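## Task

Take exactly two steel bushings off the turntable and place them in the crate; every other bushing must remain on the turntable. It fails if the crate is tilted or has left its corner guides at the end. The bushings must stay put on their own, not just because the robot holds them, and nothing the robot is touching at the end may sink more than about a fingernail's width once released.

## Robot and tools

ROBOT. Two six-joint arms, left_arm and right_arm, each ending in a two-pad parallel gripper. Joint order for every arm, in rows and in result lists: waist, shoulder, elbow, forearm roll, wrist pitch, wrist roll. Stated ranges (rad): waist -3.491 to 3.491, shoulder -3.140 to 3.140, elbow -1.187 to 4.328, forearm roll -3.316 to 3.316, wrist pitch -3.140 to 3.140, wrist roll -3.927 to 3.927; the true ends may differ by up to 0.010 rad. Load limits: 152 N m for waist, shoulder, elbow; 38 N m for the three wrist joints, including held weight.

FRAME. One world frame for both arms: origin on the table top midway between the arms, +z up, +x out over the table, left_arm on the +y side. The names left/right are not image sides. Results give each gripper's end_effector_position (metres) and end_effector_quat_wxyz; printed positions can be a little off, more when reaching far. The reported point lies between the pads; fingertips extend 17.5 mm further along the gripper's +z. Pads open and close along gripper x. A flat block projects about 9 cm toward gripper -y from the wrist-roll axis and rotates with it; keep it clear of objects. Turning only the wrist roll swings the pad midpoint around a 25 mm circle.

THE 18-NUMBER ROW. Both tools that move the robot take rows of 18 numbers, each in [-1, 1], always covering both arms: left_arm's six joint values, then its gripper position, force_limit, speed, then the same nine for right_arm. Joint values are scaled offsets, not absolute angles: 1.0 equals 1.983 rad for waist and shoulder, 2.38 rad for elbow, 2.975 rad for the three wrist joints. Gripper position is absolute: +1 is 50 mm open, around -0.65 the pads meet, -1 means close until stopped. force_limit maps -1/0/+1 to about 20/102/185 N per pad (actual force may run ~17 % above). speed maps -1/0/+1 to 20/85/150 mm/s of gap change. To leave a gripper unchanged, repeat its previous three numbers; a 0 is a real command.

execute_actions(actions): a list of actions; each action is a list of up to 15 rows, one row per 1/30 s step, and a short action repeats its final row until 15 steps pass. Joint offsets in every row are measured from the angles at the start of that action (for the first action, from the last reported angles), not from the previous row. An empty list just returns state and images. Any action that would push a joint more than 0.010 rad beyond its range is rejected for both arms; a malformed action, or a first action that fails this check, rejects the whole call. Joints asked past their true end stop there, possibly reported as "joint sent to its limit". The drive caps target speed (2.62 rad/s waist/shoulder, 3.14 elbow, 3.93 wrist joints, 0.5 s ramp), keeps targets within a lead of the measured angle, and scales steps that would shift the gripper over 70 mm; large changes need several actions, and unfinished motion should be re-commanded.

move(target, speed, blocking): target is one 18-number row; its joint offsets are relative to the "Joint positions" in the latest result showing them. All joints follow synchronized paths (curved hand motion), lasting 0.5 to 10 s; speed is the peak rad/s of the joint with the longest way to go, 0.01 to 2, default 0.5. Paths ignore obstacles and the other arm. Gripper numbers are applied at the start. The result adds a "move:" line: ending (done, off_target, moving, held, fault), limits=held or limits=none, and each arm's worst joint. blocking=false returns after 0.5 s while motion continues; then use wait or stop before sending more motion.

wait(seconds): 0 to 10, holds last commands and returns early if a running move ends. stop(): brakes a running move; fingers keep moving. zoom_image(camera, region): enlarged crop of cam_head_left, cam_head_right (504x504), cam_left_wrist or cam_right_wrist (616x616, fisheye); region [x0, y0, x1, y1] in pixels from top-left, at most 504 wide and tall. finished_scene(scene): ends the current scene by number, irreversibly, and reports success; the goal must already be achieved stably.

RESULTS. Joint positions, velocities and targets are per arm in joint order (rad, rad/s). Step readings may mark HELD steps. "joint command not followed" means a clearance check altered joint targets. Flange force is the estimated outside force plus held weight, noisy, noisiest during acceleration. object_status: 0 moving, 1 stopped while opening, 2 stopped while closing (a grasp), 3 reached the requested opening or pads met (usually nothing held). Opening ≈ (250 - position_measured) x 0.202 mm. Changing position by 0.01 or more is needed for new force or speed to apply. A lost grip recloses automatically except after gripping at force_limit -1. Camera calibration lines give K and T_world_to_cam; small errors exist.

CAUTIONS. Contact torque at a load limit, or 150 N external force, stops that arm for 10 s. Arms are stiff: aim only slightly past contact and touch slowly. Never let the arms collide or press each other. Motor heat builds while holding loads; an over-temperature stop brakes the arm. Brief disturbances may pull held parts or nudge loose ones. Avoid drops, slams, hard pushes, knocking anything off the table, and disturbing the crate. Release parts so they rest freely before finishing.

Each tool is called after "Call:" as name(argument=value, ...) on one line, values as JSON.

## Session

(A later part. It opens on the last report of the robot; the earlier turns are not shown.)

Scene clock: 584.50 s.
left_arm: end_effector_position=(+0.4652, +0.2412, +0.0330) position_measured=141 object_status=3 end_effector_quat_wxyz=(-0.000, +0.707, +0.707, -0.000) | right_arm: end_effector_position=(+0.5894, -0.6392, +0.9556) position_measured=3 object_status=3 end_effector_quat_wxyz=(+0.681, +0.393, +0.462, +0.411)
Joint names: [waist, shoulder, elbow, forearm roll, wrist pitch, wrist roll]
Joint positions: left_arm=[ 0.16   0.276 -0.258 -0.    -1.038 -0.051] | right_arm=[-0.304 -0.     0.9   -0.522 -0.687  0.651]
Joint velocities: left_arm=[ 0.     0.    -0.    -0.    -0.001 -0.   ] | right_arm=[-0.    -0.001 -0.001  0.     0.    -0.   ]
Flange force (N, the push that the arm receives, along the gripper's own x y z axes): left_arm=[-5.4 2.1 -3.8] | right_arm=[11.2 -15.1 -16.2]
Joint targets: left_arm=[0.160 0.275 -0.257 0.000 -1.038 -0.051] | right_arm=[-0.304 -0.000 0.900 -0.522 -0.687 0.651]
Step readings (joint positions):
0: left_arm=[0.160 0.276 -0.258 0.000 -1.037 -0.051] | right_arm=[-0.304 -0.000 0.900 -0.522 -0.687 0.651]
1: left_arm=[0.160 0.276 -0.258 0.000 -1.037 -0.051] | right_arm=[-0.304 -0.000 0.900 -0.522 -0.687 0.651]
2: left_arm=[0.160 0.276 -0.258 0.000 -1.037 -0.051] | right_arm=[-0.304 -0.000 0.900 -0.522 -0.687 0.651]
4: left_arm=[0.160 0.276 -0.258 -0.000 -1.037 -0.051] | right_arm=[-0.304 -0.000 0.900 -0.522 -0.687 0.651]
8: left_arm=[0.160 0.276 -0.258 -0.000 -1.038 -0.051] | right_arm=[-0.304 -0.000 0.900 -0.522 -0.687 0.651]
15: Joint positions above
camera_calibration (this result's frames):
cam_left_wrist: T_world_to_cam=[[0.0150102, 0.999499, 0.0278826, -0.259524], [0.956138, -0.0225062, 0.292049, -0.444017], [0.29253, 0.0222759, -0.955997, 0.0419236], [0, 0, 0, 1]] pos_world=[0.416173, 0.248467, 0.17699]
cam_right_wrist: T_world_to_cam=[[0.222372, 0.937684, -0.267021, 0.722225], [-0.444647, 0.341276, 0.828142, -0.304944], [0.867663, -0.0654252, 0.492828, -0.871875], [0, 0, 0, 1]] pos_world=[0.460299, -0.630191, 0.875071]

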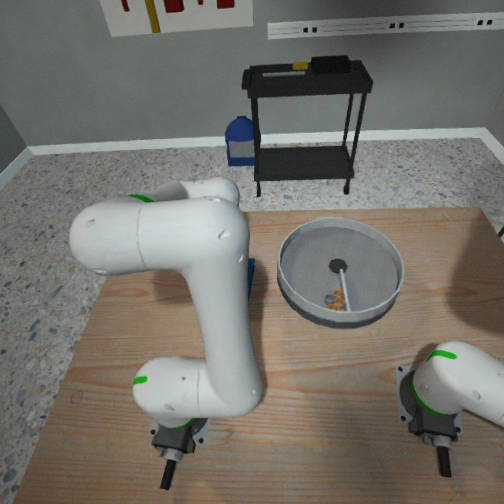

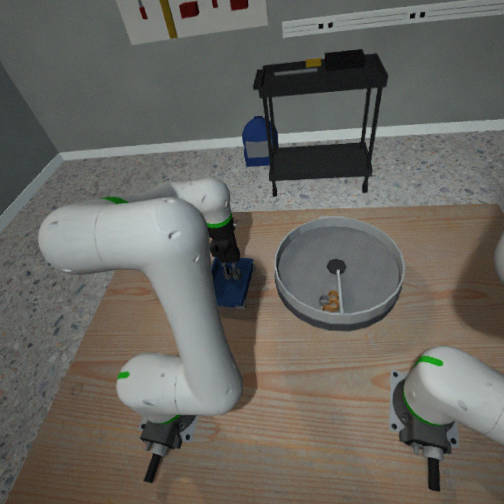

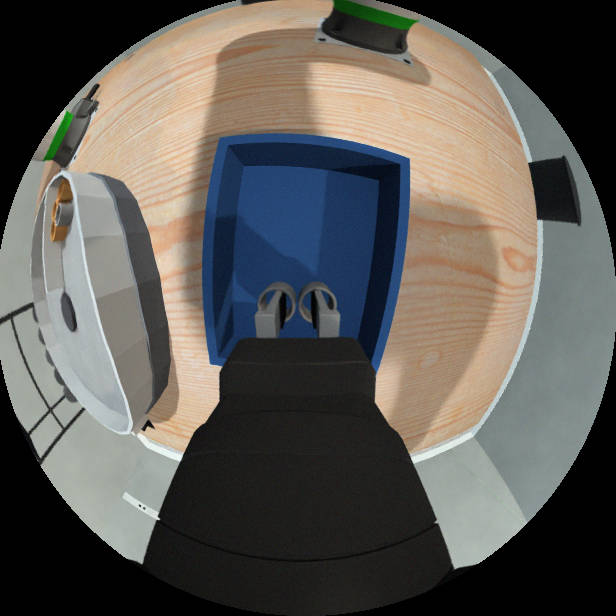

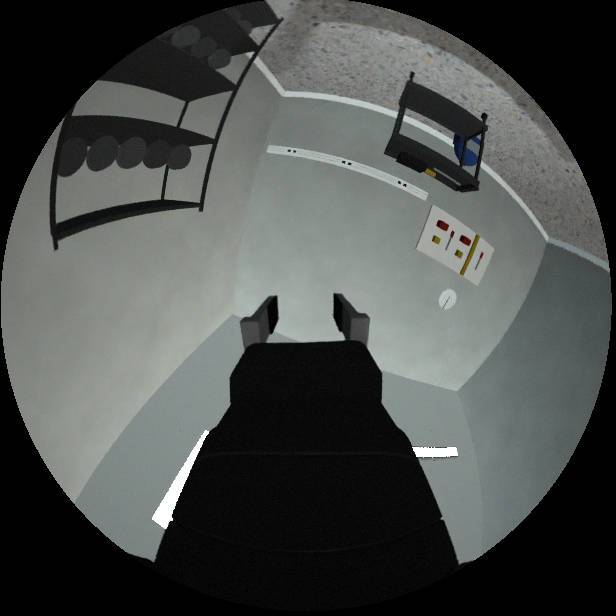

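Call:
execute_actions(actions=[[[0,0,0,0,0,0,0.04,0,-0.8,0,0,0,0,0,0,1,0,0],[0,0,0,0,0,0,0.04,0,-0.8,0,0,0,0,0,0,1,0,0],[0,0,0,0,0,0,0.04,0,-0.8,0,0,0,0,0,0,1,0,0],[0,-0.0004,0.0003,0,-0.0005,0,0.04,0,-0.8,0,0,0,0,0,0,1,0,0],[0,-0.0008,0.0006,0,-0.001,0,0.04,0,-0.8,0,0,0,0,0,0,1,0,0],[0,-0.0012,0.0009,0,-0.0015,0,0.04,0,-0.8,0,0,0,0,0,0,1,0,0],[0,-0.0016,0.0012,0,-0.002,0,0.04,0,-0.8,0,0,0,0,0,0,1,0,0],[0,-0.002,0.0015,0,-0.0025,0,0.04,0,-0.8,0,0,0,0,0,0,1,0,0],[0,-0.0025,0.0018,0,-0.0031,0,0.04,0,-0.8,0,0,0,0,0,0,1,0,0]]])

Call:
zoom_image(camera="cam_left_wrist", region=[230, 250, 380, 360])

Scene clock: 596.27 s.
left_arm: end_effector_position=(+0.4653, +0.2412, +0.0370) position_measured=146 object_status=3 end_effector_quat_wxyz=(-0.000, +0.707, +0.707, -0.000) | right_arm: end_effector_position=(+0.5894, -0.6392, +0.9556) position_measured=3 object_status=3 end_effector_quat_wxyz=(+0.681, +0.393, +0.462, +0.411)
Joint names: [waist, shoulder, elbow, forearm roll, wrist pitch, wrist roll]
Joint positions: left_arm=[ 0.16   0.271 -0.253  0.    -1.047 -0.051] | right_arm=[-0.304 -0.     0.9   -0.522 -0.687  0.651]
Joint velocities: left_arm=[-0.    -0.    -0.    -0.001  0.002 -0.   ] | right_arm=[-0.    -0.     0.001  0.     0.     0.   ]
Flange force (N, the push that the arm receives, along the gripper's own x y z axes): left_arm=[-5.7 2.0 -2.1] | right_arm=[11.8 -13.2 -14.1]
Joint targets: left_arm=[0.160 0.271 -0.253 -0.000 -1.047 -0.051] | right_arm=[-0.304 -0.000 0.900 -0.522 -0.687 0.651]
Step readings (joint positions):
0: left_arm=[0.160 0.275 -0.257 0.000 -1.038 -0.051] | right_arm=[-0.304 -0.000 0.900 -0.522 -0.687 0.651]
1: left_arm=[0.160 0.275 -0.257 0.000 -1.038 -0.051] | right_arm=[-0.304 -0.000 0.900 -0.522 -0.687 0.651]
2: left_arm=[0.160 0.275 -0.257 0.000 -1.038 -0.051] | right_arm=[-0.304 -0.000 0.900 -0.522 -0.687 0.651]
4: left_arm=[0.160 0.275 -0.257 0.000 -1.038 -0.051] | right_arm=[-0.304 -0.000 0.900 -0.522 -0.687 0.651]
8: left_arm=[0.160 0.273 -0.255 0.000 -1.043 -0.051] | right_arm=[-0.304 -0.000 0.900 -0.522 -0.687 0.651]
15: Joint positions above
camera_calibration (this result's frames):
cam_left_wrist: T_world_to_cam=[[0.0149997, 0.999501, 0.0278092, -0.259591], [0.956139, -0.0224747, 0.292051, -0.445234], [0.29253, 0.0222088, -0.955998, 0.0457247], [0, 0, 0, 1]] pos_world=[0.416224, 0.24844, 0.180963]
cam_right_wrist: T_world_to_cam=[[0.222372, 0.937684, -0.267021, 0.722225], [-0.444647, 0.341276, 0.828142, -0.304944], [0.867663, -0.0654252, 0.492829, -0.871875], [0, 0, 0, 1]] pos_world=[0.460299, -0.630191, 0.875071]

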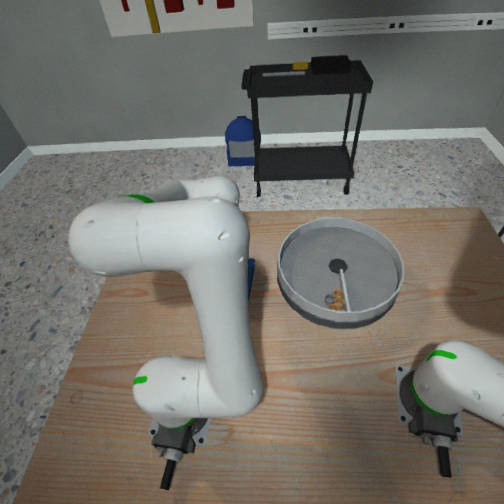

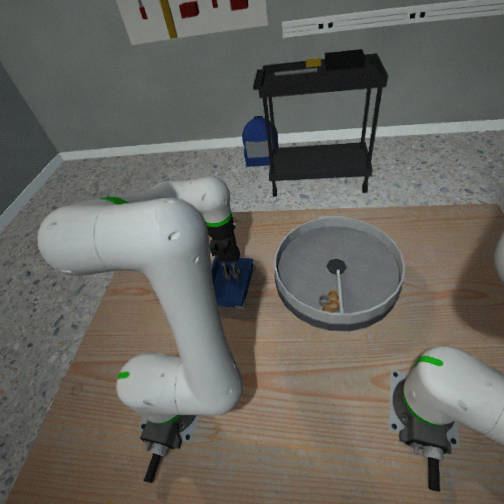

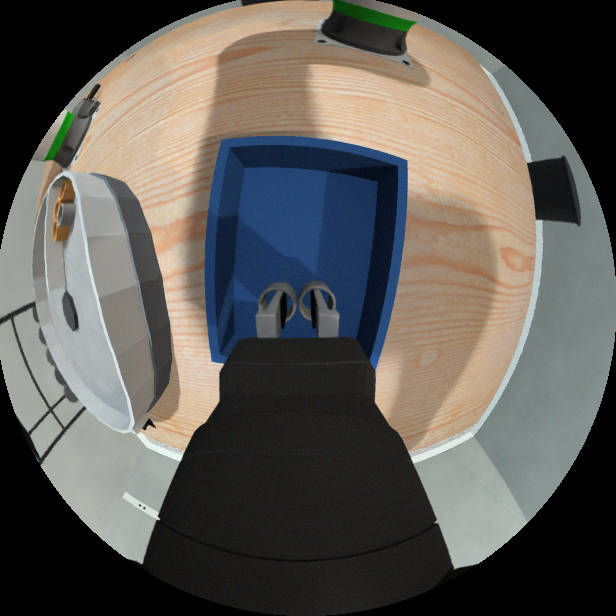

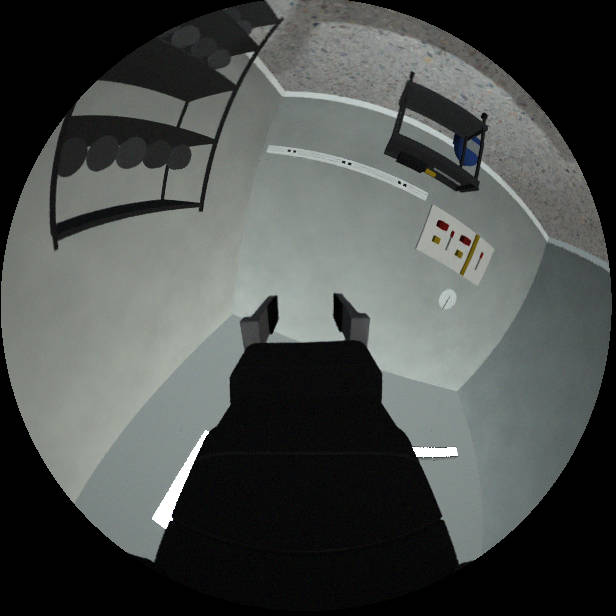

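Region (230, 250, 380, 360) of cam_left_wrist's 616x616 image, scaled by 3.360, with more detail than that image has; it fills the top 370 rows of this view, and the rest is white.

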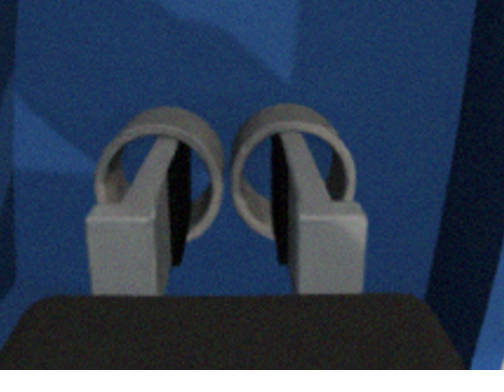

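Call:
move(target=[0,-0.00807,0.00597,0,-0.01012,0,0.04,0,-0.8,0,0,0,0,0,0,1,0,0], speed=0.05)

Call:
zoom_image(camera="cam_left_wrist", region=[230, 250, 380, 360])

Scene clock: 607.20 s.
left_arm: end_effector_position=(+0.4653, +0.2412, +0.0500) position_measured=146 object_status=3 end_effector_quat_wxyz=(-0.000, +0.707, +0.707, -0.000) | right_arm: end_effector_position=(+0.5894, -0.6392, +0.9556) position_measured=3 object_status=3 end_effector_quat_wxyz=(+0.681, +0.393, +0.462, +0.411)
Joint names: [waist, shoulder, elbow, forearm roll, wrist pitch, wrist roll]
Joint positions: left_arm=[ 0.16   0.255 -0.239  0.    -1.077 -0.051] | right_arm=[-0.304 -0.     0.9   -0.522 -0.687  0.651]
Joint velocities: left_arm=[ 0.    -0.     0.002  0.     0.    -0.   ] | right_arm=[-0.     0.001 -0.    -0.    -0.     0.   ]
Flange force (N, the push that the arm receives, along the gripper's own x y z axes): left_arm=[-6.1 1.7 -1.8] | right_arm=[10.2 -15.2 -17.2]
Joint targets: left_arm=[0.160 0.255 -0.239 0.000 -1.077 -0.051] | right_arm=[-0.304 -0.000 0.900 -0.522 -0.687 0.651]
move: done; limits=none; left_arm: farthest joint: the waist, 0.000 radians from its target (0.000 radians at the start); right_arm: farthest joint: the waist, 0.000 radians from its target (0.000 radians at the start)
camera_calibration (this result's frames):
cam_left_wrist: T_world_to_cam=[[0.0149837, 0.9995, 0.0278458, -0.259975], [0.956112, -0.0224722, 0.292138, -0.449056], [0.292617, 0.0222464, -0.955971, 0.0581277], [0, 0, 0, 1]] pos_world=[0.416234, 0.24846, 0.193994]
cam_right_wrist: T_world_to_cam=[[0.222372, 0.937684, -0.267021, 0.722225], [-0.444647, 0.341276, 0.828142, -0.304944], [0.867663, -0.0654252, 0.492828, -0.871875], [0, 0, 0, 1]] pos_world=[0.460299, -0.630191, 0.875071]

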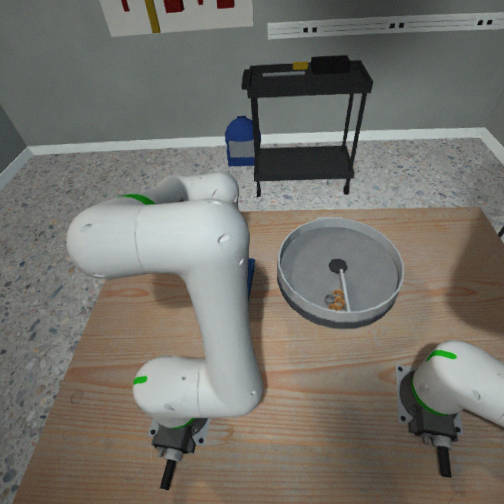

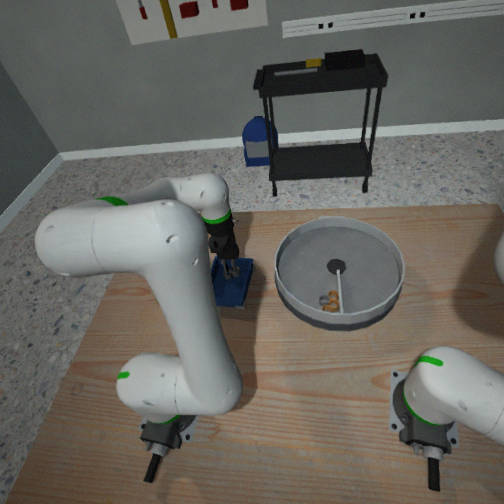

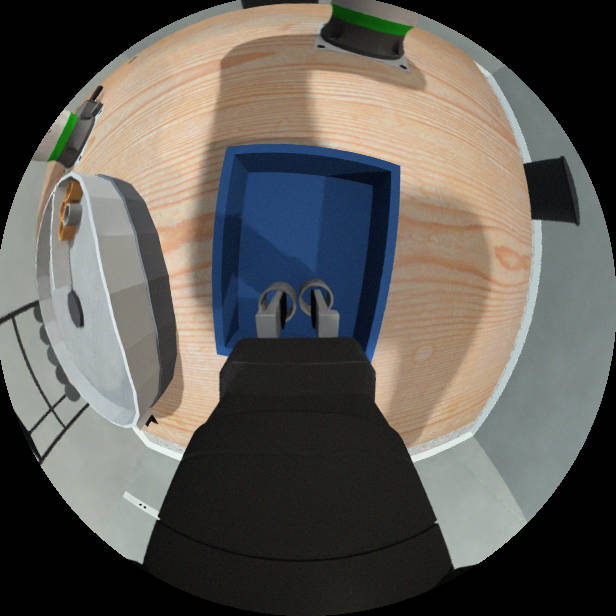

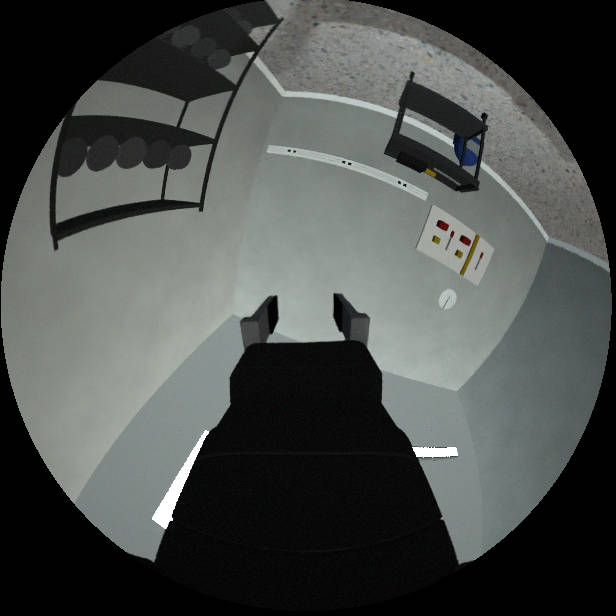

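Region (230, 250, 380, 360) of cam_left_wrist's 616x616 image, scaled by 3.360, with more detail than that image has; it fills the top 370 rows of this view, and the rest is white.

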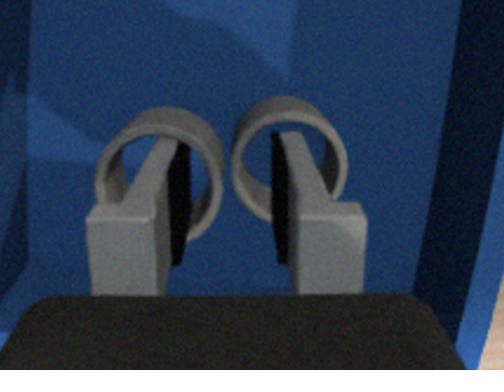

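Call:
move(target=[0,0.00683,-0.00505,0,0.00856,0,0.04,0,-0.8,0,0,0,0,0,0,1,0,0], speed=0.04)

Call:
zoom_image(camera="cam_left_wrist", region=[230, 250, 380, 360])

Scene clock: 656.33 s.
left_arm: end_effector_position=(+0.4653, +0.2412, +0.0390) position_measured=146 object_status=3 end_effector_quat_wxyz=(-0.000, +0.707, +0.707, -0.000) | right_arm: end_effector_position=(+0.5894, -0.6392, +0.9556) position_measured=3 object_status=3 end_effector_quat_wxyz=(+0.681, +0.393, +0.462, +0.411)
Joint names: [waist, shoulder, elbow, forearm roll, wrist pitch, wrist roll]
Joint positions: left_arm=[ 0.16   0.268 -0.251  0.    -1.052 -0.051] | right_arm=[-0.304 -0.     0.9   -0.522 -0.687  0.651]
Joint velocities: left_arm=[ 0.    -0.    -0.001 -0.    -0.    -0.   ] | right_arm=[ 0.    -0.002  0.     0.    -0.    -0.   ]
Flange force (N, the push that the arm receives, along the gripper's own x y z axes): left_arm=[-5.5 1.8 -1.6] | right_arm=[9.4 -16.6 -19.0]
Joint targets: left_arm=[0.160 0.268 -0.251 0.000 -1.052 -0.051] | right_arm=[-0.304 -0.000 0.900 -0.522 -0.687 0.651]
move: done; limits=none; left_arm: farthest joint: the waist, 0.000 radians from its target (0.000 radians at the start); right_arm: farthest joint: the waist, 0.000 radians from its target (0.000 radians at the start)
camera_calibration (this result's frames):
cam_left_wrist: T_world_to_cam=[[0.0149989, 0.999501, 0.0278082, -0.259648], [0.956137, -0.0224738, 0.292058, -0.445843], [0.292537, 0.0222079, -0.955996, 0.0476269], [0, 0, 0, 1]] pos_world=[0.416249, 0.248441, 0.182964]
cam_right_wrist: T_world_to_cam=[[0.222372, 0.937683, -0.267021, 0.722225], [-0.444647, 0.341276, 0.828142, -0.304944], [0.867663, -0.0654253, 0.492828, -0.871875], [0, 0, 0, 1]] pos_world=[0.460299, -0.630191, 0.875071]

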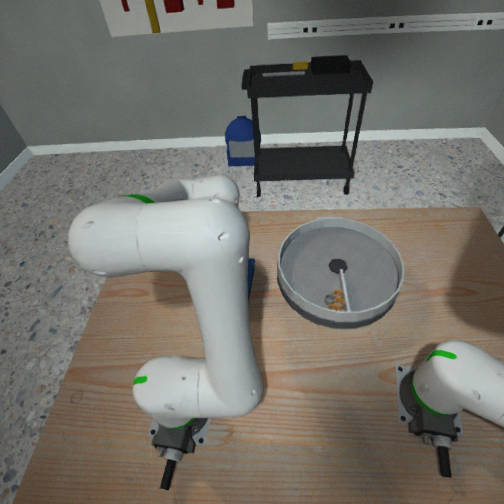

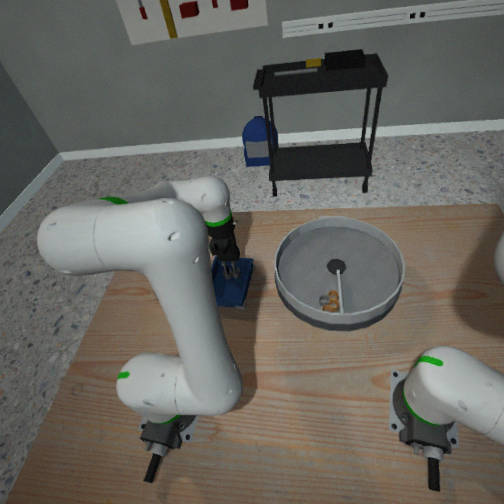

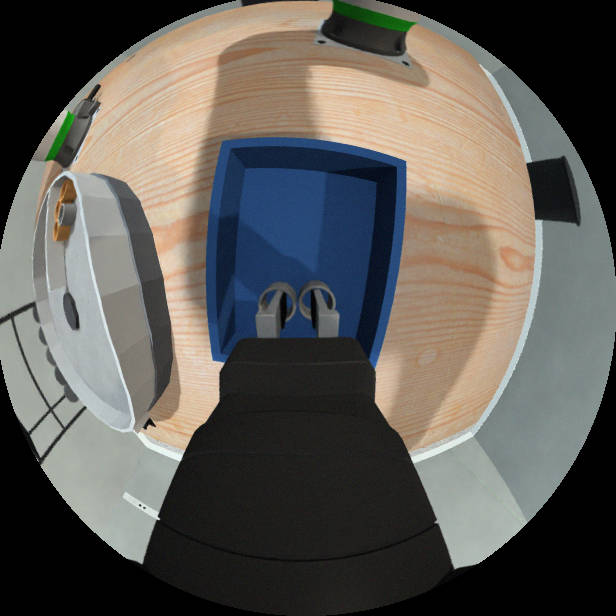

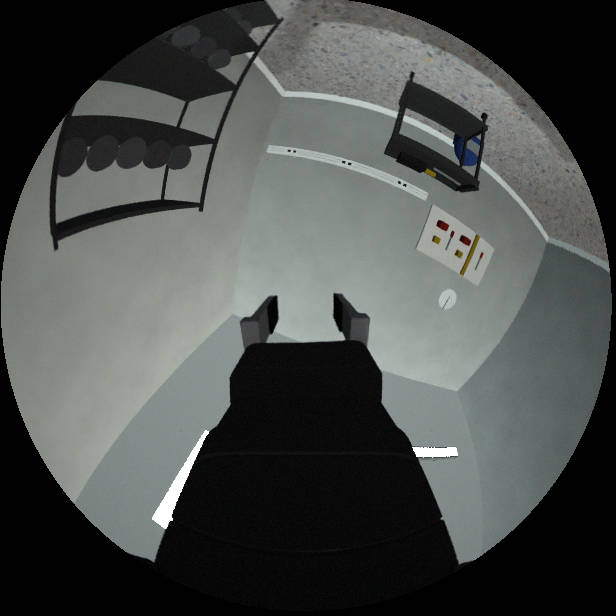

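Region (230, 250, 380, 360) of cam_left_wrist's 616x616 image, scaled by 3.360, with more detail than that image has; it fills the top 370 rows of this view, and the rest is white.

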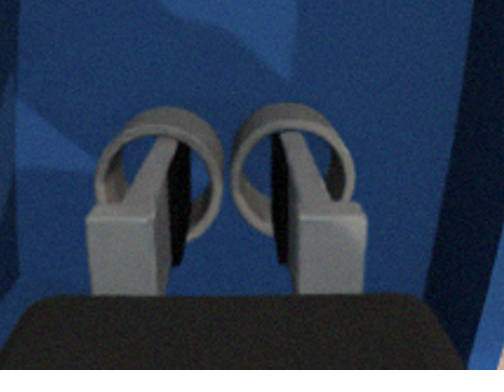

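Call:
execute_actions(actions=[[[0,0.0002,-0.00015,0,0.00025,0,0.04,0,-0.8,0,0,0,0,0,0,1,0,0],[0,0.0004,-0.0003,0,0.0005,0,0.04,0,-0.8,0,0,0,0,0,0,1,0,0],[0,0.0006,-0.00045,0,0.00075,0,0.04,0,-0.8,0,0,0,0,0,0,1,0,0],[0,0.0008,-0.0006,0,0.001,0,0.04,0,-0.8,0,0,0,0,0,0,1,0,0],[0,0.001,-0.00075,0,0.00125,0,0.04,0,-0.8,0,0,0,0,0,0,1,0,0],[0,0.00124,-0.00091,0,0.00156,0,0.04,0,-0.8,0,0,0,0,0,0,1,0,0]],[[0,0.0002,-0.00015,0,0.00025,0,0.04,0,-0.8,0,0,0,0,0,0,1,0,0],[0,0.0004,-0.0003,0,0.0005,0,0.04,0,-0.8,0,0,0,0,0,0,1,0,0],[0,0.0006,-0.00045,0,0.00075,0,0.04,0,-0.8,0,0,0,0,0,0,1,0,0],[0,0.0008,-0.0006,0,0.001,0,0.04,0,-0.8,0,0,0,0,0,0,1,0,0],[0,0.001,-0.00075,0,0.00125,0,0.04,0,-0.8,0,0,0,0,0,0,1,0,0],[0,0.00124,-0.00091,0,0.00156,0,0.04,0,-0.8,0,0,0,0,0,0,1,0,0]]])

Call:
zoom_image(camera="cam_left_wrist", region=[230, 250, 380, 360])

Scene clock: 669.90 s.
left_arm: end_effector_position=(+0.4652, +0.2412, +0.0350) position_measured=146 object_status=3 end_effector_quat_wxyz=(-0.000, +0.707, +0.707, -0.000) | right_arm: end_effector_position=(+0.5894, -0.6392, +0.9556) position_measured=3 object_status=3 end_effector_quat_wxyz=(+0.681, +0.393, +0.462, +0.411)
Joint names: [waist, shoulder, elbow, forearm roll, wrist pitch, wrist roll]
Joint positions: left_arm=[ 0.16   0.273 -0.255  0.    -1.042 -0.051] | right_arm=[-0.304 -0.     0.9   -0.522 -0.687  0.651]
Joint velocities: left_arm=[-0.     0.    -0.002  0.    -0.    -0.   ] | right_arm=[ 0.     0.001 -0.     0.     0.    -0.   ]
Flange force (N, the push that the arm receives, along the gripper's own x y z axes): left_arm=[-6.4 2.8 -1.8] | right_arm=[10.7 -15.7 -18.2]
Flange force at the end of the 1st action (N, along the gripper's axes at the end of the call): left_arm=[-6.0 1.4 -1.7] | right_arm=[14.4 -16.3 -18.3]
Joint targets: left_arm=[0.160 0.273 -0.255 0.000 -1.042 -0.051] | right_arm=[-0.304 -0.000 0.900 -0.522 -0.687 0.651]
Step readings (joint positions; steps 1 to 15: 1st action; 16 to 30: 2nd action):
0: left_arm=[0.160 0.268 -0.251 0.000 -1.052 -0.051] | right_arm=[-0.304 -0.000 0.900 -0.522 -0.687 0.651]
1: left_arm=[0.160 0.268 -0.251 0.000 -1.052 -0.051] | right_arm=[-0.304 -0.000 0.900 -0.522 -0.687 0.651]
2: left_arm=[0.160 0.268 -0.251 0.000 -1.051 -0.051] | right_arm=[-0.304 -0.000 0.900 -0.522 -0.687 0.651]
4: left_arm=[0.160 0.269 -0.252 0.000 -1.050 -0.051] | right_arm=[-0.304 -0.000 0.900 -0.522 -0.687 0.651]
8: left_arm=[0.160 0.271 -0.253 0.000 -1.047 -0.051] | right_arm=[-0.304 -0.000 0.900 -0.522 -0.687 0.651]
15: left_arm=[0.160 0.271 -0.253 0.000 -1.047 -0.051] | right_arm=[-0.304 -0.000 0.900 -0.522 -0.687 0.651]
16: left_arm=[0.160 0.271 -0.253 0.000 -1.047 -0.051] | right_arm=[-0.304 -0.000 0.900 -0.522 -0.687 0.651]
17: left_arm=[0.160 0.271 -0.253 0.000 -1.047 -0.051] | right_arm=[-0.304 -0.000 0.900 -0.522 -0.687 0.651]
19: left_arm=[0.160 0.272 -0.254 0.000 -1.045 -0.051] | right_arm=[-0.304 -0.000 0.900 -0.522 -0.687 0.651]
23: left_arm=[0.160 0.273 -0.255 0.000 -1.043 -0.051] | right_arm=[-0.304 -0.000 0.900 -0.522 -0.687 0.651]
30: Joint positions above
camera_calibration (this result's frames):
cam_left_wrist: T_world_to_cam=[[0.014984, 0.9995, 0.0278434, -0.259555], [0.956126, -0.0224707, 0.292093, -0.444644], [0.292573, 0.0222451, -0.955985, 0.0438011], [0, 0, 0, 1]] pos_world=[0.41621, 0.248459, 0.178977]
cam_right_wrist: T_world_to_cam=[[0.222372, 0.937683, -0.267021, 0.722225], [-0.444647, 0.341276, 0.828142, -0.304944], [0.867663, -0.0654252, 0.492828, -0.871875], [0, 0, 0, 1]] pos_world=[0.460299, -0.630191, 0.875071]

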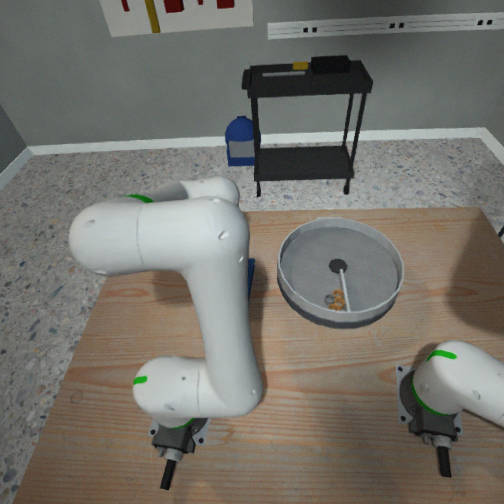

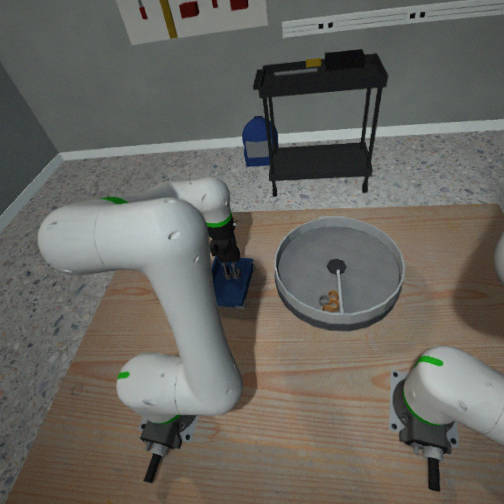

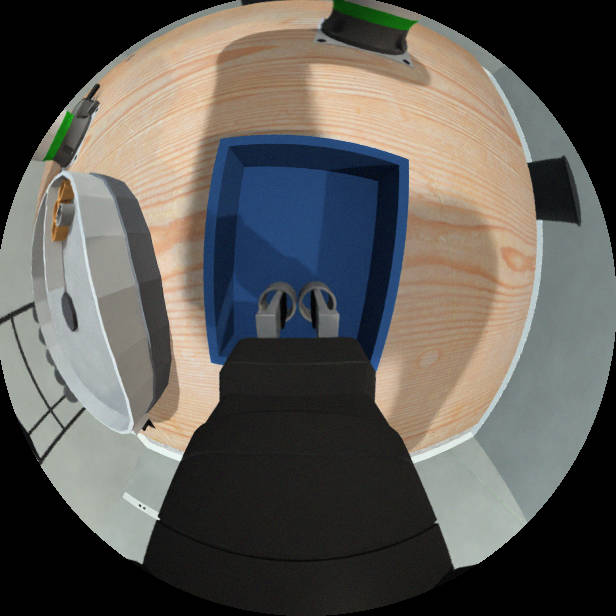

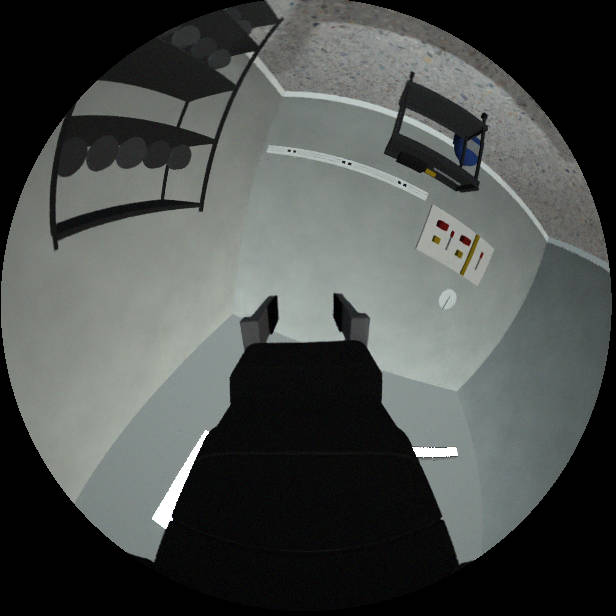

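Region (230, 250, 380, 360) of cam_left_wrist's 616x616 image, scaled by 3.360, with more detail than that image has; it fills the top 370 rows of this view, and the rest is white.

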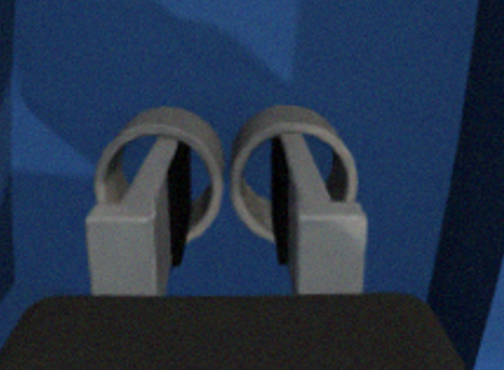

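Call:
execute_actions(actions=[[[0,0.0002,-0.00015,0,0.00025,0,0.04,0,-0.8,0,0,0,0,0,0,1,0,0],[0,0.0004,-0.0003,0,0.0005,0,0.04,0,-0.8,0,0,0,0,0,0,1,0,0],[0,0.00062,-0.00046,0,0.00078,0,0.04,0,-0.8,0,0,0,0,0,0,1,0,0]],[[0,0.0002,-0.00015,0,0.00025,0,0.04,0,-0.8,0,0,0,0,0,0,1,0,0],[0,0.0004,-0.0003,0,0.0005,0,0.04,0,-0.8,0,0,0,0,0,0,1,0,0],[0,0.00062,-0.00046,0,0.00078,0,0.04,0,-0.8,0,0,0,0,0,0,1,0,0]]])

Call:
zoom_image(camera="cam_left_wrist", region=[230, 250, 380, 360])

Scene clock: 677.27 s.
left_arm: end_effector_position=(+0.4652, +0.2412, +0.0330) position_measured=146 object_status=3 end_effector_quat_wxyz=(-0.000, +0.707, +0.707, -0.000) | right_arm: end_effector_position=(+0.5894, -0.6392, +0.9556) position_measured=3 object_status=3 end_effector_quat_wxyz=(+0.681, +0.393, +0.462, +0.411)
Joint names: [waist, shoulder, elbow, forearm roll, wrist pitch, wrist roll]
Joint positions: left_arm=[ 0.16   0.276 -0.258  0.    -1.038 -0.051] | right_arm=[-0.304 -0.     0.9   -0.522 -0.687  0.651]
Joint velocities: left_arm=[ 0.     0.     0.     0.    -0.001 -0.001] | right_arm=[ 0.     0.001 -0.001 -0.    -0.    -0.   ]
Flange force (N, the push that the arm receives, along the gripper's own x y z axes): left_arm=[-6.2 2.2 -3.9] | right_arm=[9.4 -12.4 -14.9]
Flange force at the end of the 1st action (N, along the gripper's axes at the end of the call): left_arm=[-5.5 1.0 -1.9] | right_arm=[14.1 -15.3 -18.4]
Joint targets: left_arm=[0.160 0.276 -0.258 0.000 -1.038 -0.051] | right_arm=[-0.304 -0.000 0.900 -0.522 -0.687 0.651]
Step readings (joint positions; steps 1 to 15: 1st action; 16 to 30: 2nd action):
0: left_arm=[0.160 0.273 -0.255 0.000 -1.042 -0.051] | right_arm=[-0.304 -0.000 0.900 -0.522 -0.687 0.651]
1: left_arm=[0.160 0.273 -0.255 0.000 -1.042 -0.051] | right_arm=[-0.304 -0.000 0.900 -0.522 -0.687 0.651]
2: left_arm=[0.160 0.273 -0.256 0.000 -1.042 -0.051] | right_arm=[-0.304 -0.000 0.900 -0.522 -0.687 0.651]
4: left_arm=[0.160 0.274 -0.256 0.000 -1.041 -0.051] | right_arm=[-0.304 -0.000 0.900 -0.522 -0.687 0.651]
8: left_arm=[0.160 0.274 -0.256 0.000 -1.040 -0.051] | right_arm=[-0.304 -0.000 0.900 -0.522 -0.687 0.651]
15: left_arm=[0.160 0.274 -0.256 0.000 -1.040 -0.051] | right_arm=[-0.304 -0.000 0.900 -0.522 -0.687 0.651]
16: left_arm=[0.160 0.274 -0.257 0.000 -1.040 -0.051] | right_arm=[-0.304 -0.000 0.900 -0.522 -0.687 0.651]
17: left_arm=[0.160 0.275 -0.257 0.000 -1.040 -0.051] | right_arm=[-0.304 -0.000 0.900 -0.522 -0.687 0.651]
19: left_arm=[0.160 0.275 -0.257 0.000 -1.038 -0.051] | right_arm=[-0.304 -0.000 0.900 -0.522 -0.687 0.651]
23: left_arm=[0.160 0.276 -0.258 0.000 -1.038 -0.051] | right_arm=[-0.304 -0.000 0.900 -0.522 -0.687 0.651]
30: Joint positions above
camera_calibration (this result's frames):
cam_left_wrist: T_world_to_cam=[[0.0149838, 0.9995, 0.0278437, -0.259497], [0.956125, -0.0224707, 0.292098, -0.444022], [0.292577, 0.0222453, -0.955983, 0.0419076], [0, 0, 0, 1]] pos_world=[0.416168, 0.248457, 0.176986]
cam_right_wrist: T_world_to_cam=[[0.222372, 0.937683, -0.267021, 0.722225], [-0.444647, 0.341276, 0.828142, -0.304944], [0.867663, -0.0654252, 0.492828, -0.871875], [0, 0, 0, 1]] pos_world=[0.460299, -0.630191, 0.875071]

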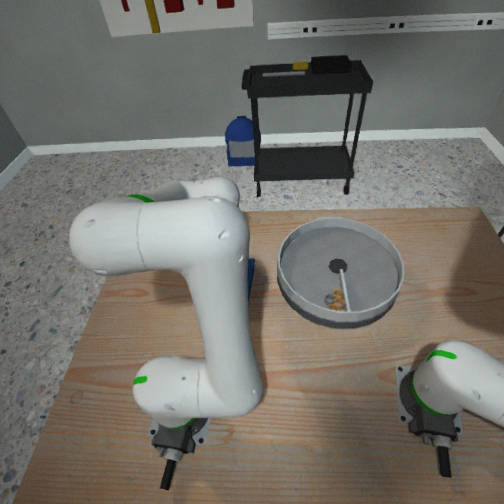

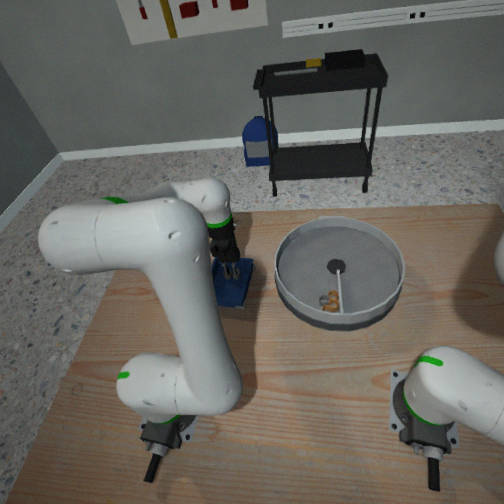

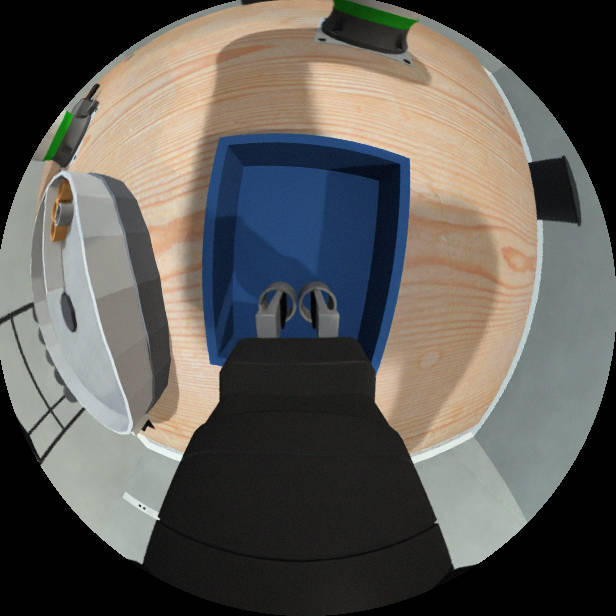

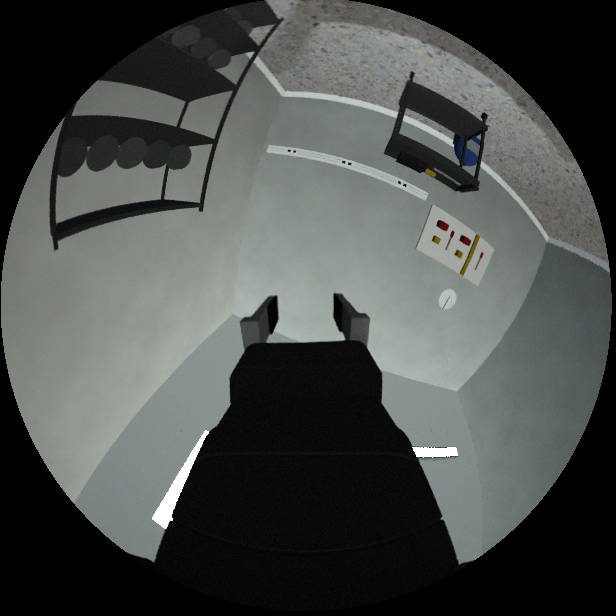

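Region (230, 250, 380, 360) of cam_left_wrist's 616x616 image, scaled by 3.360, with more detail than that image has; it fills the top 370 rows of this view, and the rest is white.

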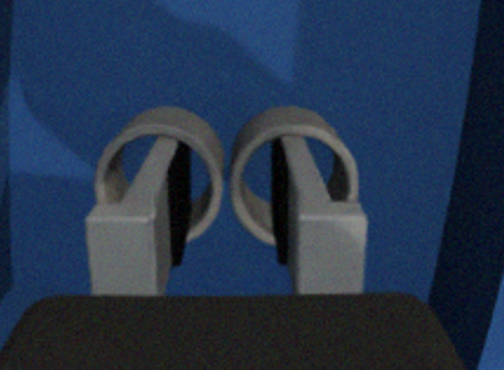

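Call:
execute_actions(actions=[[[0,0.0001,-0.00007,0,0.00012,0,0.04,0,-0.8,0,0,0,0,0,0,1,0,0],[0,0.0002,-0.00015,0,0.00025,0,0.04,0,-0.8,0,0,0,0,0,0,1,0,0],[0,0.00031,-0.00023,0,0.00039,0,0.04,0,-0.8,0,0,0,0,0,0,1,0,0]]])

Scene clock: 693.63 s.
left_arm: end_effector_position=(+0.4652, +0.2412, +0.0325) position_measured=146 object_status=3 end_effector_quat_wxyz=(-0.000, +0.707, +0.707, -0.000) | right_arm: end_effector_position=(+0.5894, -0.6392, +0.9556) position_measured=3 object_status=3 end_effector_quat_wxyz=(+0.681, +0.393, +0.462, +0.411)
Joint names: [waist, shoulder, elbow, forearm roll, wrist pitch, wrist roll]
Joint positions: left_arm=[ 0.16   0.276 -0.258  0.    -1.037 -0.051] | right_arm=[-0.304 -0.     0.9   -0.522 -0.687  0.651]
Joint velocities: left_arm=[-0.     0.    -0.001  0.     0.     0.   ] | right_arm=[-0.  0. -0.  0. -0.  0.]
Flange force (N, the push that the arm receives, along the gripper's own x y z axes): left_arm=[-7.3 1.3 -5.6] | right_arm=[14.7 -18.0 -19.1]
Joint targets: left_arm=[0.160 0.276 -0.258 0.000 -1.037 -0.051] | right_arm=[-0.304 -0.000 0.900 -0.522 -0.687 0.651]
Step readings (joint positions):
0: left_arm=[0.160 0.276 -0.258 0.000 -1.038 -0.051] | right_arm=[-0.304 -0.000 0.900 -0.522 -0.687 0.651]
1: left_arm=[0.160 0.276 -0.258 0.000 -1.038 -0.051] | right_arm=[-0.304 -0.000 0.900 -0.522 -0.687 0.651]
2: left_arm=[0.160 0.276 -0.258 0.000 -1.038 -0.051] | right_arm=[-0.304 -0.000 0.900 -0.522 -0.687 0.651]
4: left_arm=[0.160 0.276 -0.258 0.000 -1.037 -0.051] | right_arm=[-0.304 -0.000 0.900 -0.522 -0.687 0.651]
8: left_arm=[0.160 0.276 -0.258 0.000 -1.037 -0.051] | right_arm=[-0.304 -0.000 0.900 -0.522 -0.687 0.651]
15: Joint positions above
camera_calibration (this result's frames):
cam_left_wrist: T_world_to_cam=[[0.0149837, 0.9995, 0.0278433, -0.259482], [0.956126, -0.0224704, 0.292093, -0.443865], [0.292572, 0.0222451, -0.955985, 0.0414349], [0, 0, 0, 1]] pos_world=[0.416156, 0.248457, 0.176486]
cam_right_wrist: T_world_to_cam=[[0.222372, 0.937683, -0.267021, 0.722225], [-0.444647, 0.341276, 0.828142, -0.304944], [0.867663, -0.0654252, 0.492828, -0.871874], [0, 0, 0, 1]] pos_world=[0.460299, -0.630191, 0.875071]

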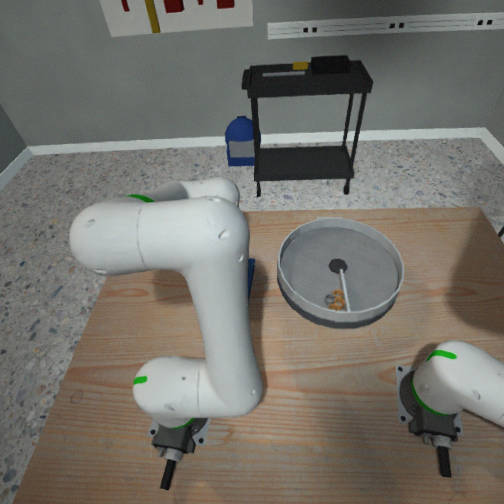

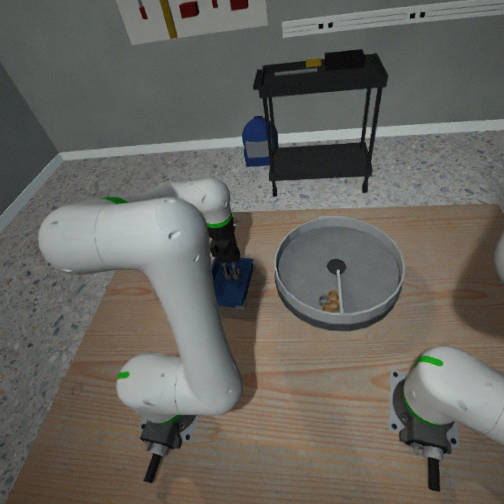

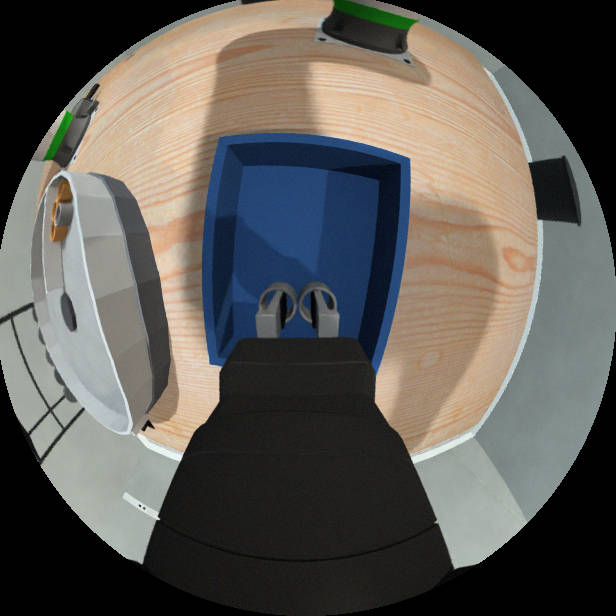

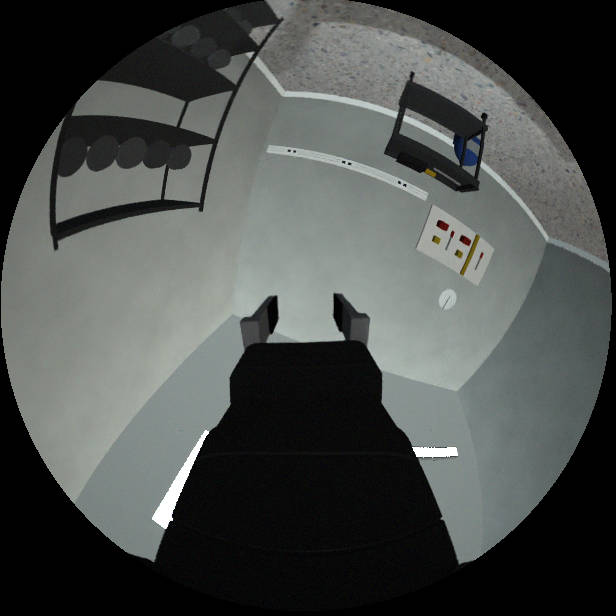

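Call:
execute_actions(actions=[[[-0.00013,0.00008,-0.00001,0,0.00006,0.00009,0.075,0,-1,0,0,0,0,0,0,1,0,0],[-0.00026,0.00016,-0.00001,0,0.00012,0.00017,0.075,0,-1,0,0,0,0,0,0,1,0,0],[-0.00039,0.00025,-0.00002,0,0.00018,0.00026,0.075,0,-1,0,0,0,0,0,0,1,0,0],[-0.00052,0.00033,-0.00002,0,0.00023,0.00035,0.075,0,-1,0,0,0,0,0,0,1,0,0],[-0.00065,0.00041,-0.00002,0,0.00029,0.00043,0.075,0,-1,0,0,0,0,0,0,1,0,0],[-0.00078,0.0005,-0.00003,0,0.00035,0.00052,0.075,0,-1,0,0,0,0,0,0,1,0,0],[-0.00092,0.00058,-0.00003,0,0.00041,0.00061,0.075,0,-1,0,0,0,0,0,0,1,0,0],[-0.00105,0.00066,-0.00003,0,0.00047,0.0007,0.075,0,-1,0,0,0,0,0,0,1,0,0],[-0.00118,0.00075,-0.00004,0,0.00053,0.00078,0.075,0,-1,0,0,0,0,0,0,1,0,0],[-0.00131,0.00083,-0.00004,0,0.00058,0.00087,0.075,0,-1,0,0,0,0,0,0,1,0,0],[-0.00144,0.00091,-0.00005,0,0.00064,0.00096,0.075,0,-1,0,0,0,0,0,0,1,0,0],[-0.00157,0.001,-0.00005,0,0.0007,0.00104,0.075,0,-1,0,0,0,0,0,0,1,0,0]]])

Call:
zoom_image(camera="cam_left_wrist", region=[230, 250, 380, 360])

Scene clock: 715.63 s.
left_arm: end_effector_position=(+0.4652, +0.2397, +0.0315) position_measured=141 object_status=3 end_effector_quat_wxyz=(-0.000, +0.707, +0.707, -0.000) | right_arm: end_effector_position=(+0.5894, -0.6392, +0.9556) position_measured=3 object_status=3 end_effector_quat_wxyz=(+0.681, +0.393, +0.462, +0.411)
Joint names: [waist, shoulder, elbow, forearm roll, wrist pitch, wrist roll]
Joint positions: left_arm=[ 0.157  0.278 -0.258  0.    -1.035 -0.048] | right_arm=[-0.304 -0.     0.9   -0.522 -0.687  0.651]
Joint velocities: left_arm=[-0.001  0.001  0.    -0.001  0.     0.001] | right_arm=[ 0.    -0.001  0.001  0.     0.    -0.   ]
Flange force (N, the push that the arm receives, along the gripper's own x y z axes): left_arm=[-5.7 2.7 -2.0] | right_arm=[9.1 -11.8 -13.6]
Joint targets: left_arm=[0.157 0.278 -0.258 0.000 -1.035 -0.048] | right_arm=[-0.304 -0.000 0.900 -0.522 -0.687 0.651]
Step readings (joint positions):
0: left_arm=[0.160 0.276 -0.258 0.000 -1.037 -0.051] | right_arm=[-0.304 -0.000 0.900 -0.522 -0.687 0.651]
1: left_arm=[0.160 0.276 -0.258 0.000 -1.037 -0.051] | right_arm=[-0.304 -0.000 0.900 -0.522 -0.687 0.651]
2: left_arm=[0.160 0.276 -0.258 0.000 -1.037 -0.051] | right_arm=[-0.304 -0.000 0.900 -0.522 -0.687 0.651]
4: left_arm=[0.160 0.276 -0.258 0.000 -1.036 -0.050] | right_arm=[-0.304 -0.000 0.900 -0.522 -0.687 0.651]
8: left_arm=[0.159 0.277 -0.258 0.000 -1.036 -0.049] | right_arm=[-0.304 -0.000 0.900 -0.522 -0.687 0.651]
15: Joint positions above
camera_calibration (this result's frames):
cam_left_wrist: T_world_to_cam=[[0.0150024, 0.9995, 0.0278441, -0.257974], [0.956125, -0.0224886, 0.292096, -0.443593], [0.292576, 0.0222403, -0.955984, 0.0405351], [0, 0, 0, 1]] pos_world=[0.416141, 0.246968, 0.175506]
cam_right_wrist: T_world_to_cam=[[0.222372, 0.937684, -0.267021, 0.722225], [-0.444647, 0.341276, 0.828142, -0.304944], [0.867663, -0.0654252, 0.492828, -0.871875], [0, 0, 0, 1]] pos_world=[0.460299, -0.630191, 0.875071]

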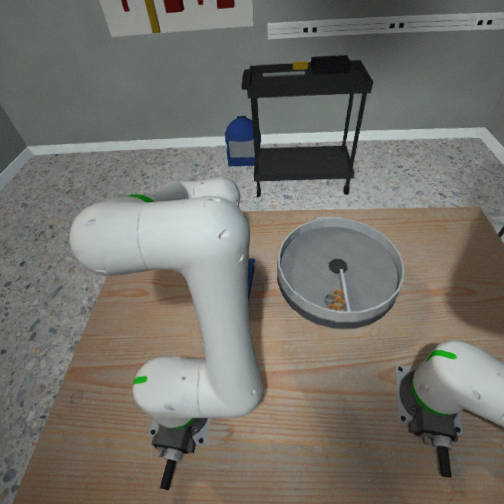

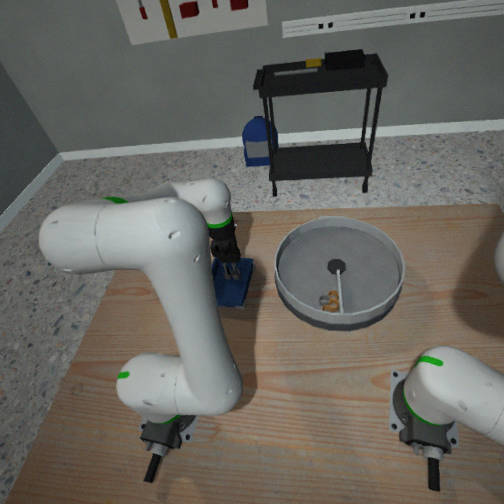

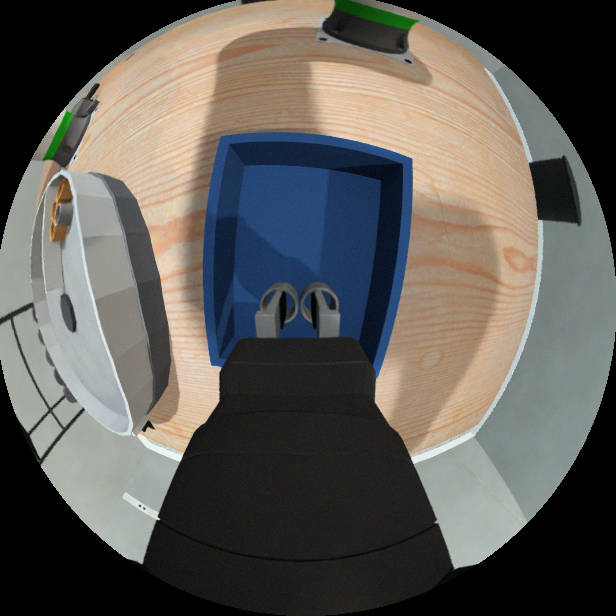

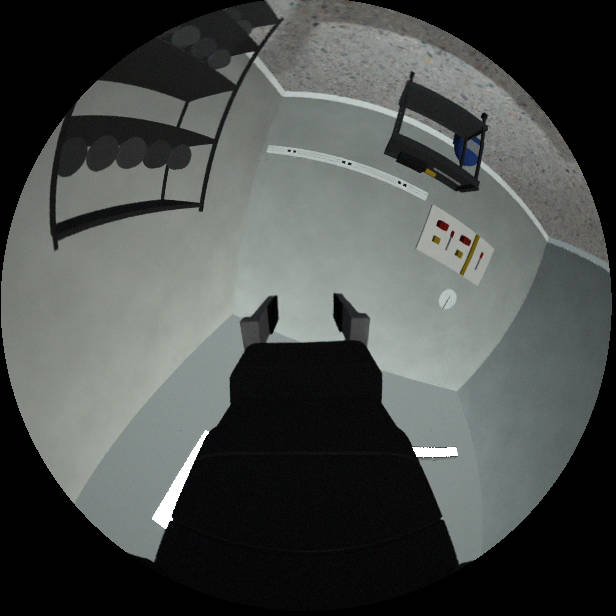

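Region (230, 250, 380, 360) of cam_left_wrist's 616x616 image, scaled by 3.360, with more detail than that image has; it fills the top 370 rows of this view, and the rest is white.

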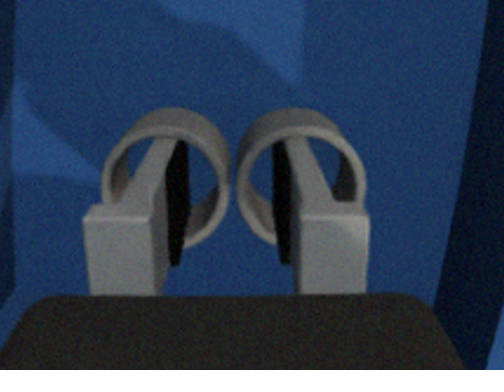

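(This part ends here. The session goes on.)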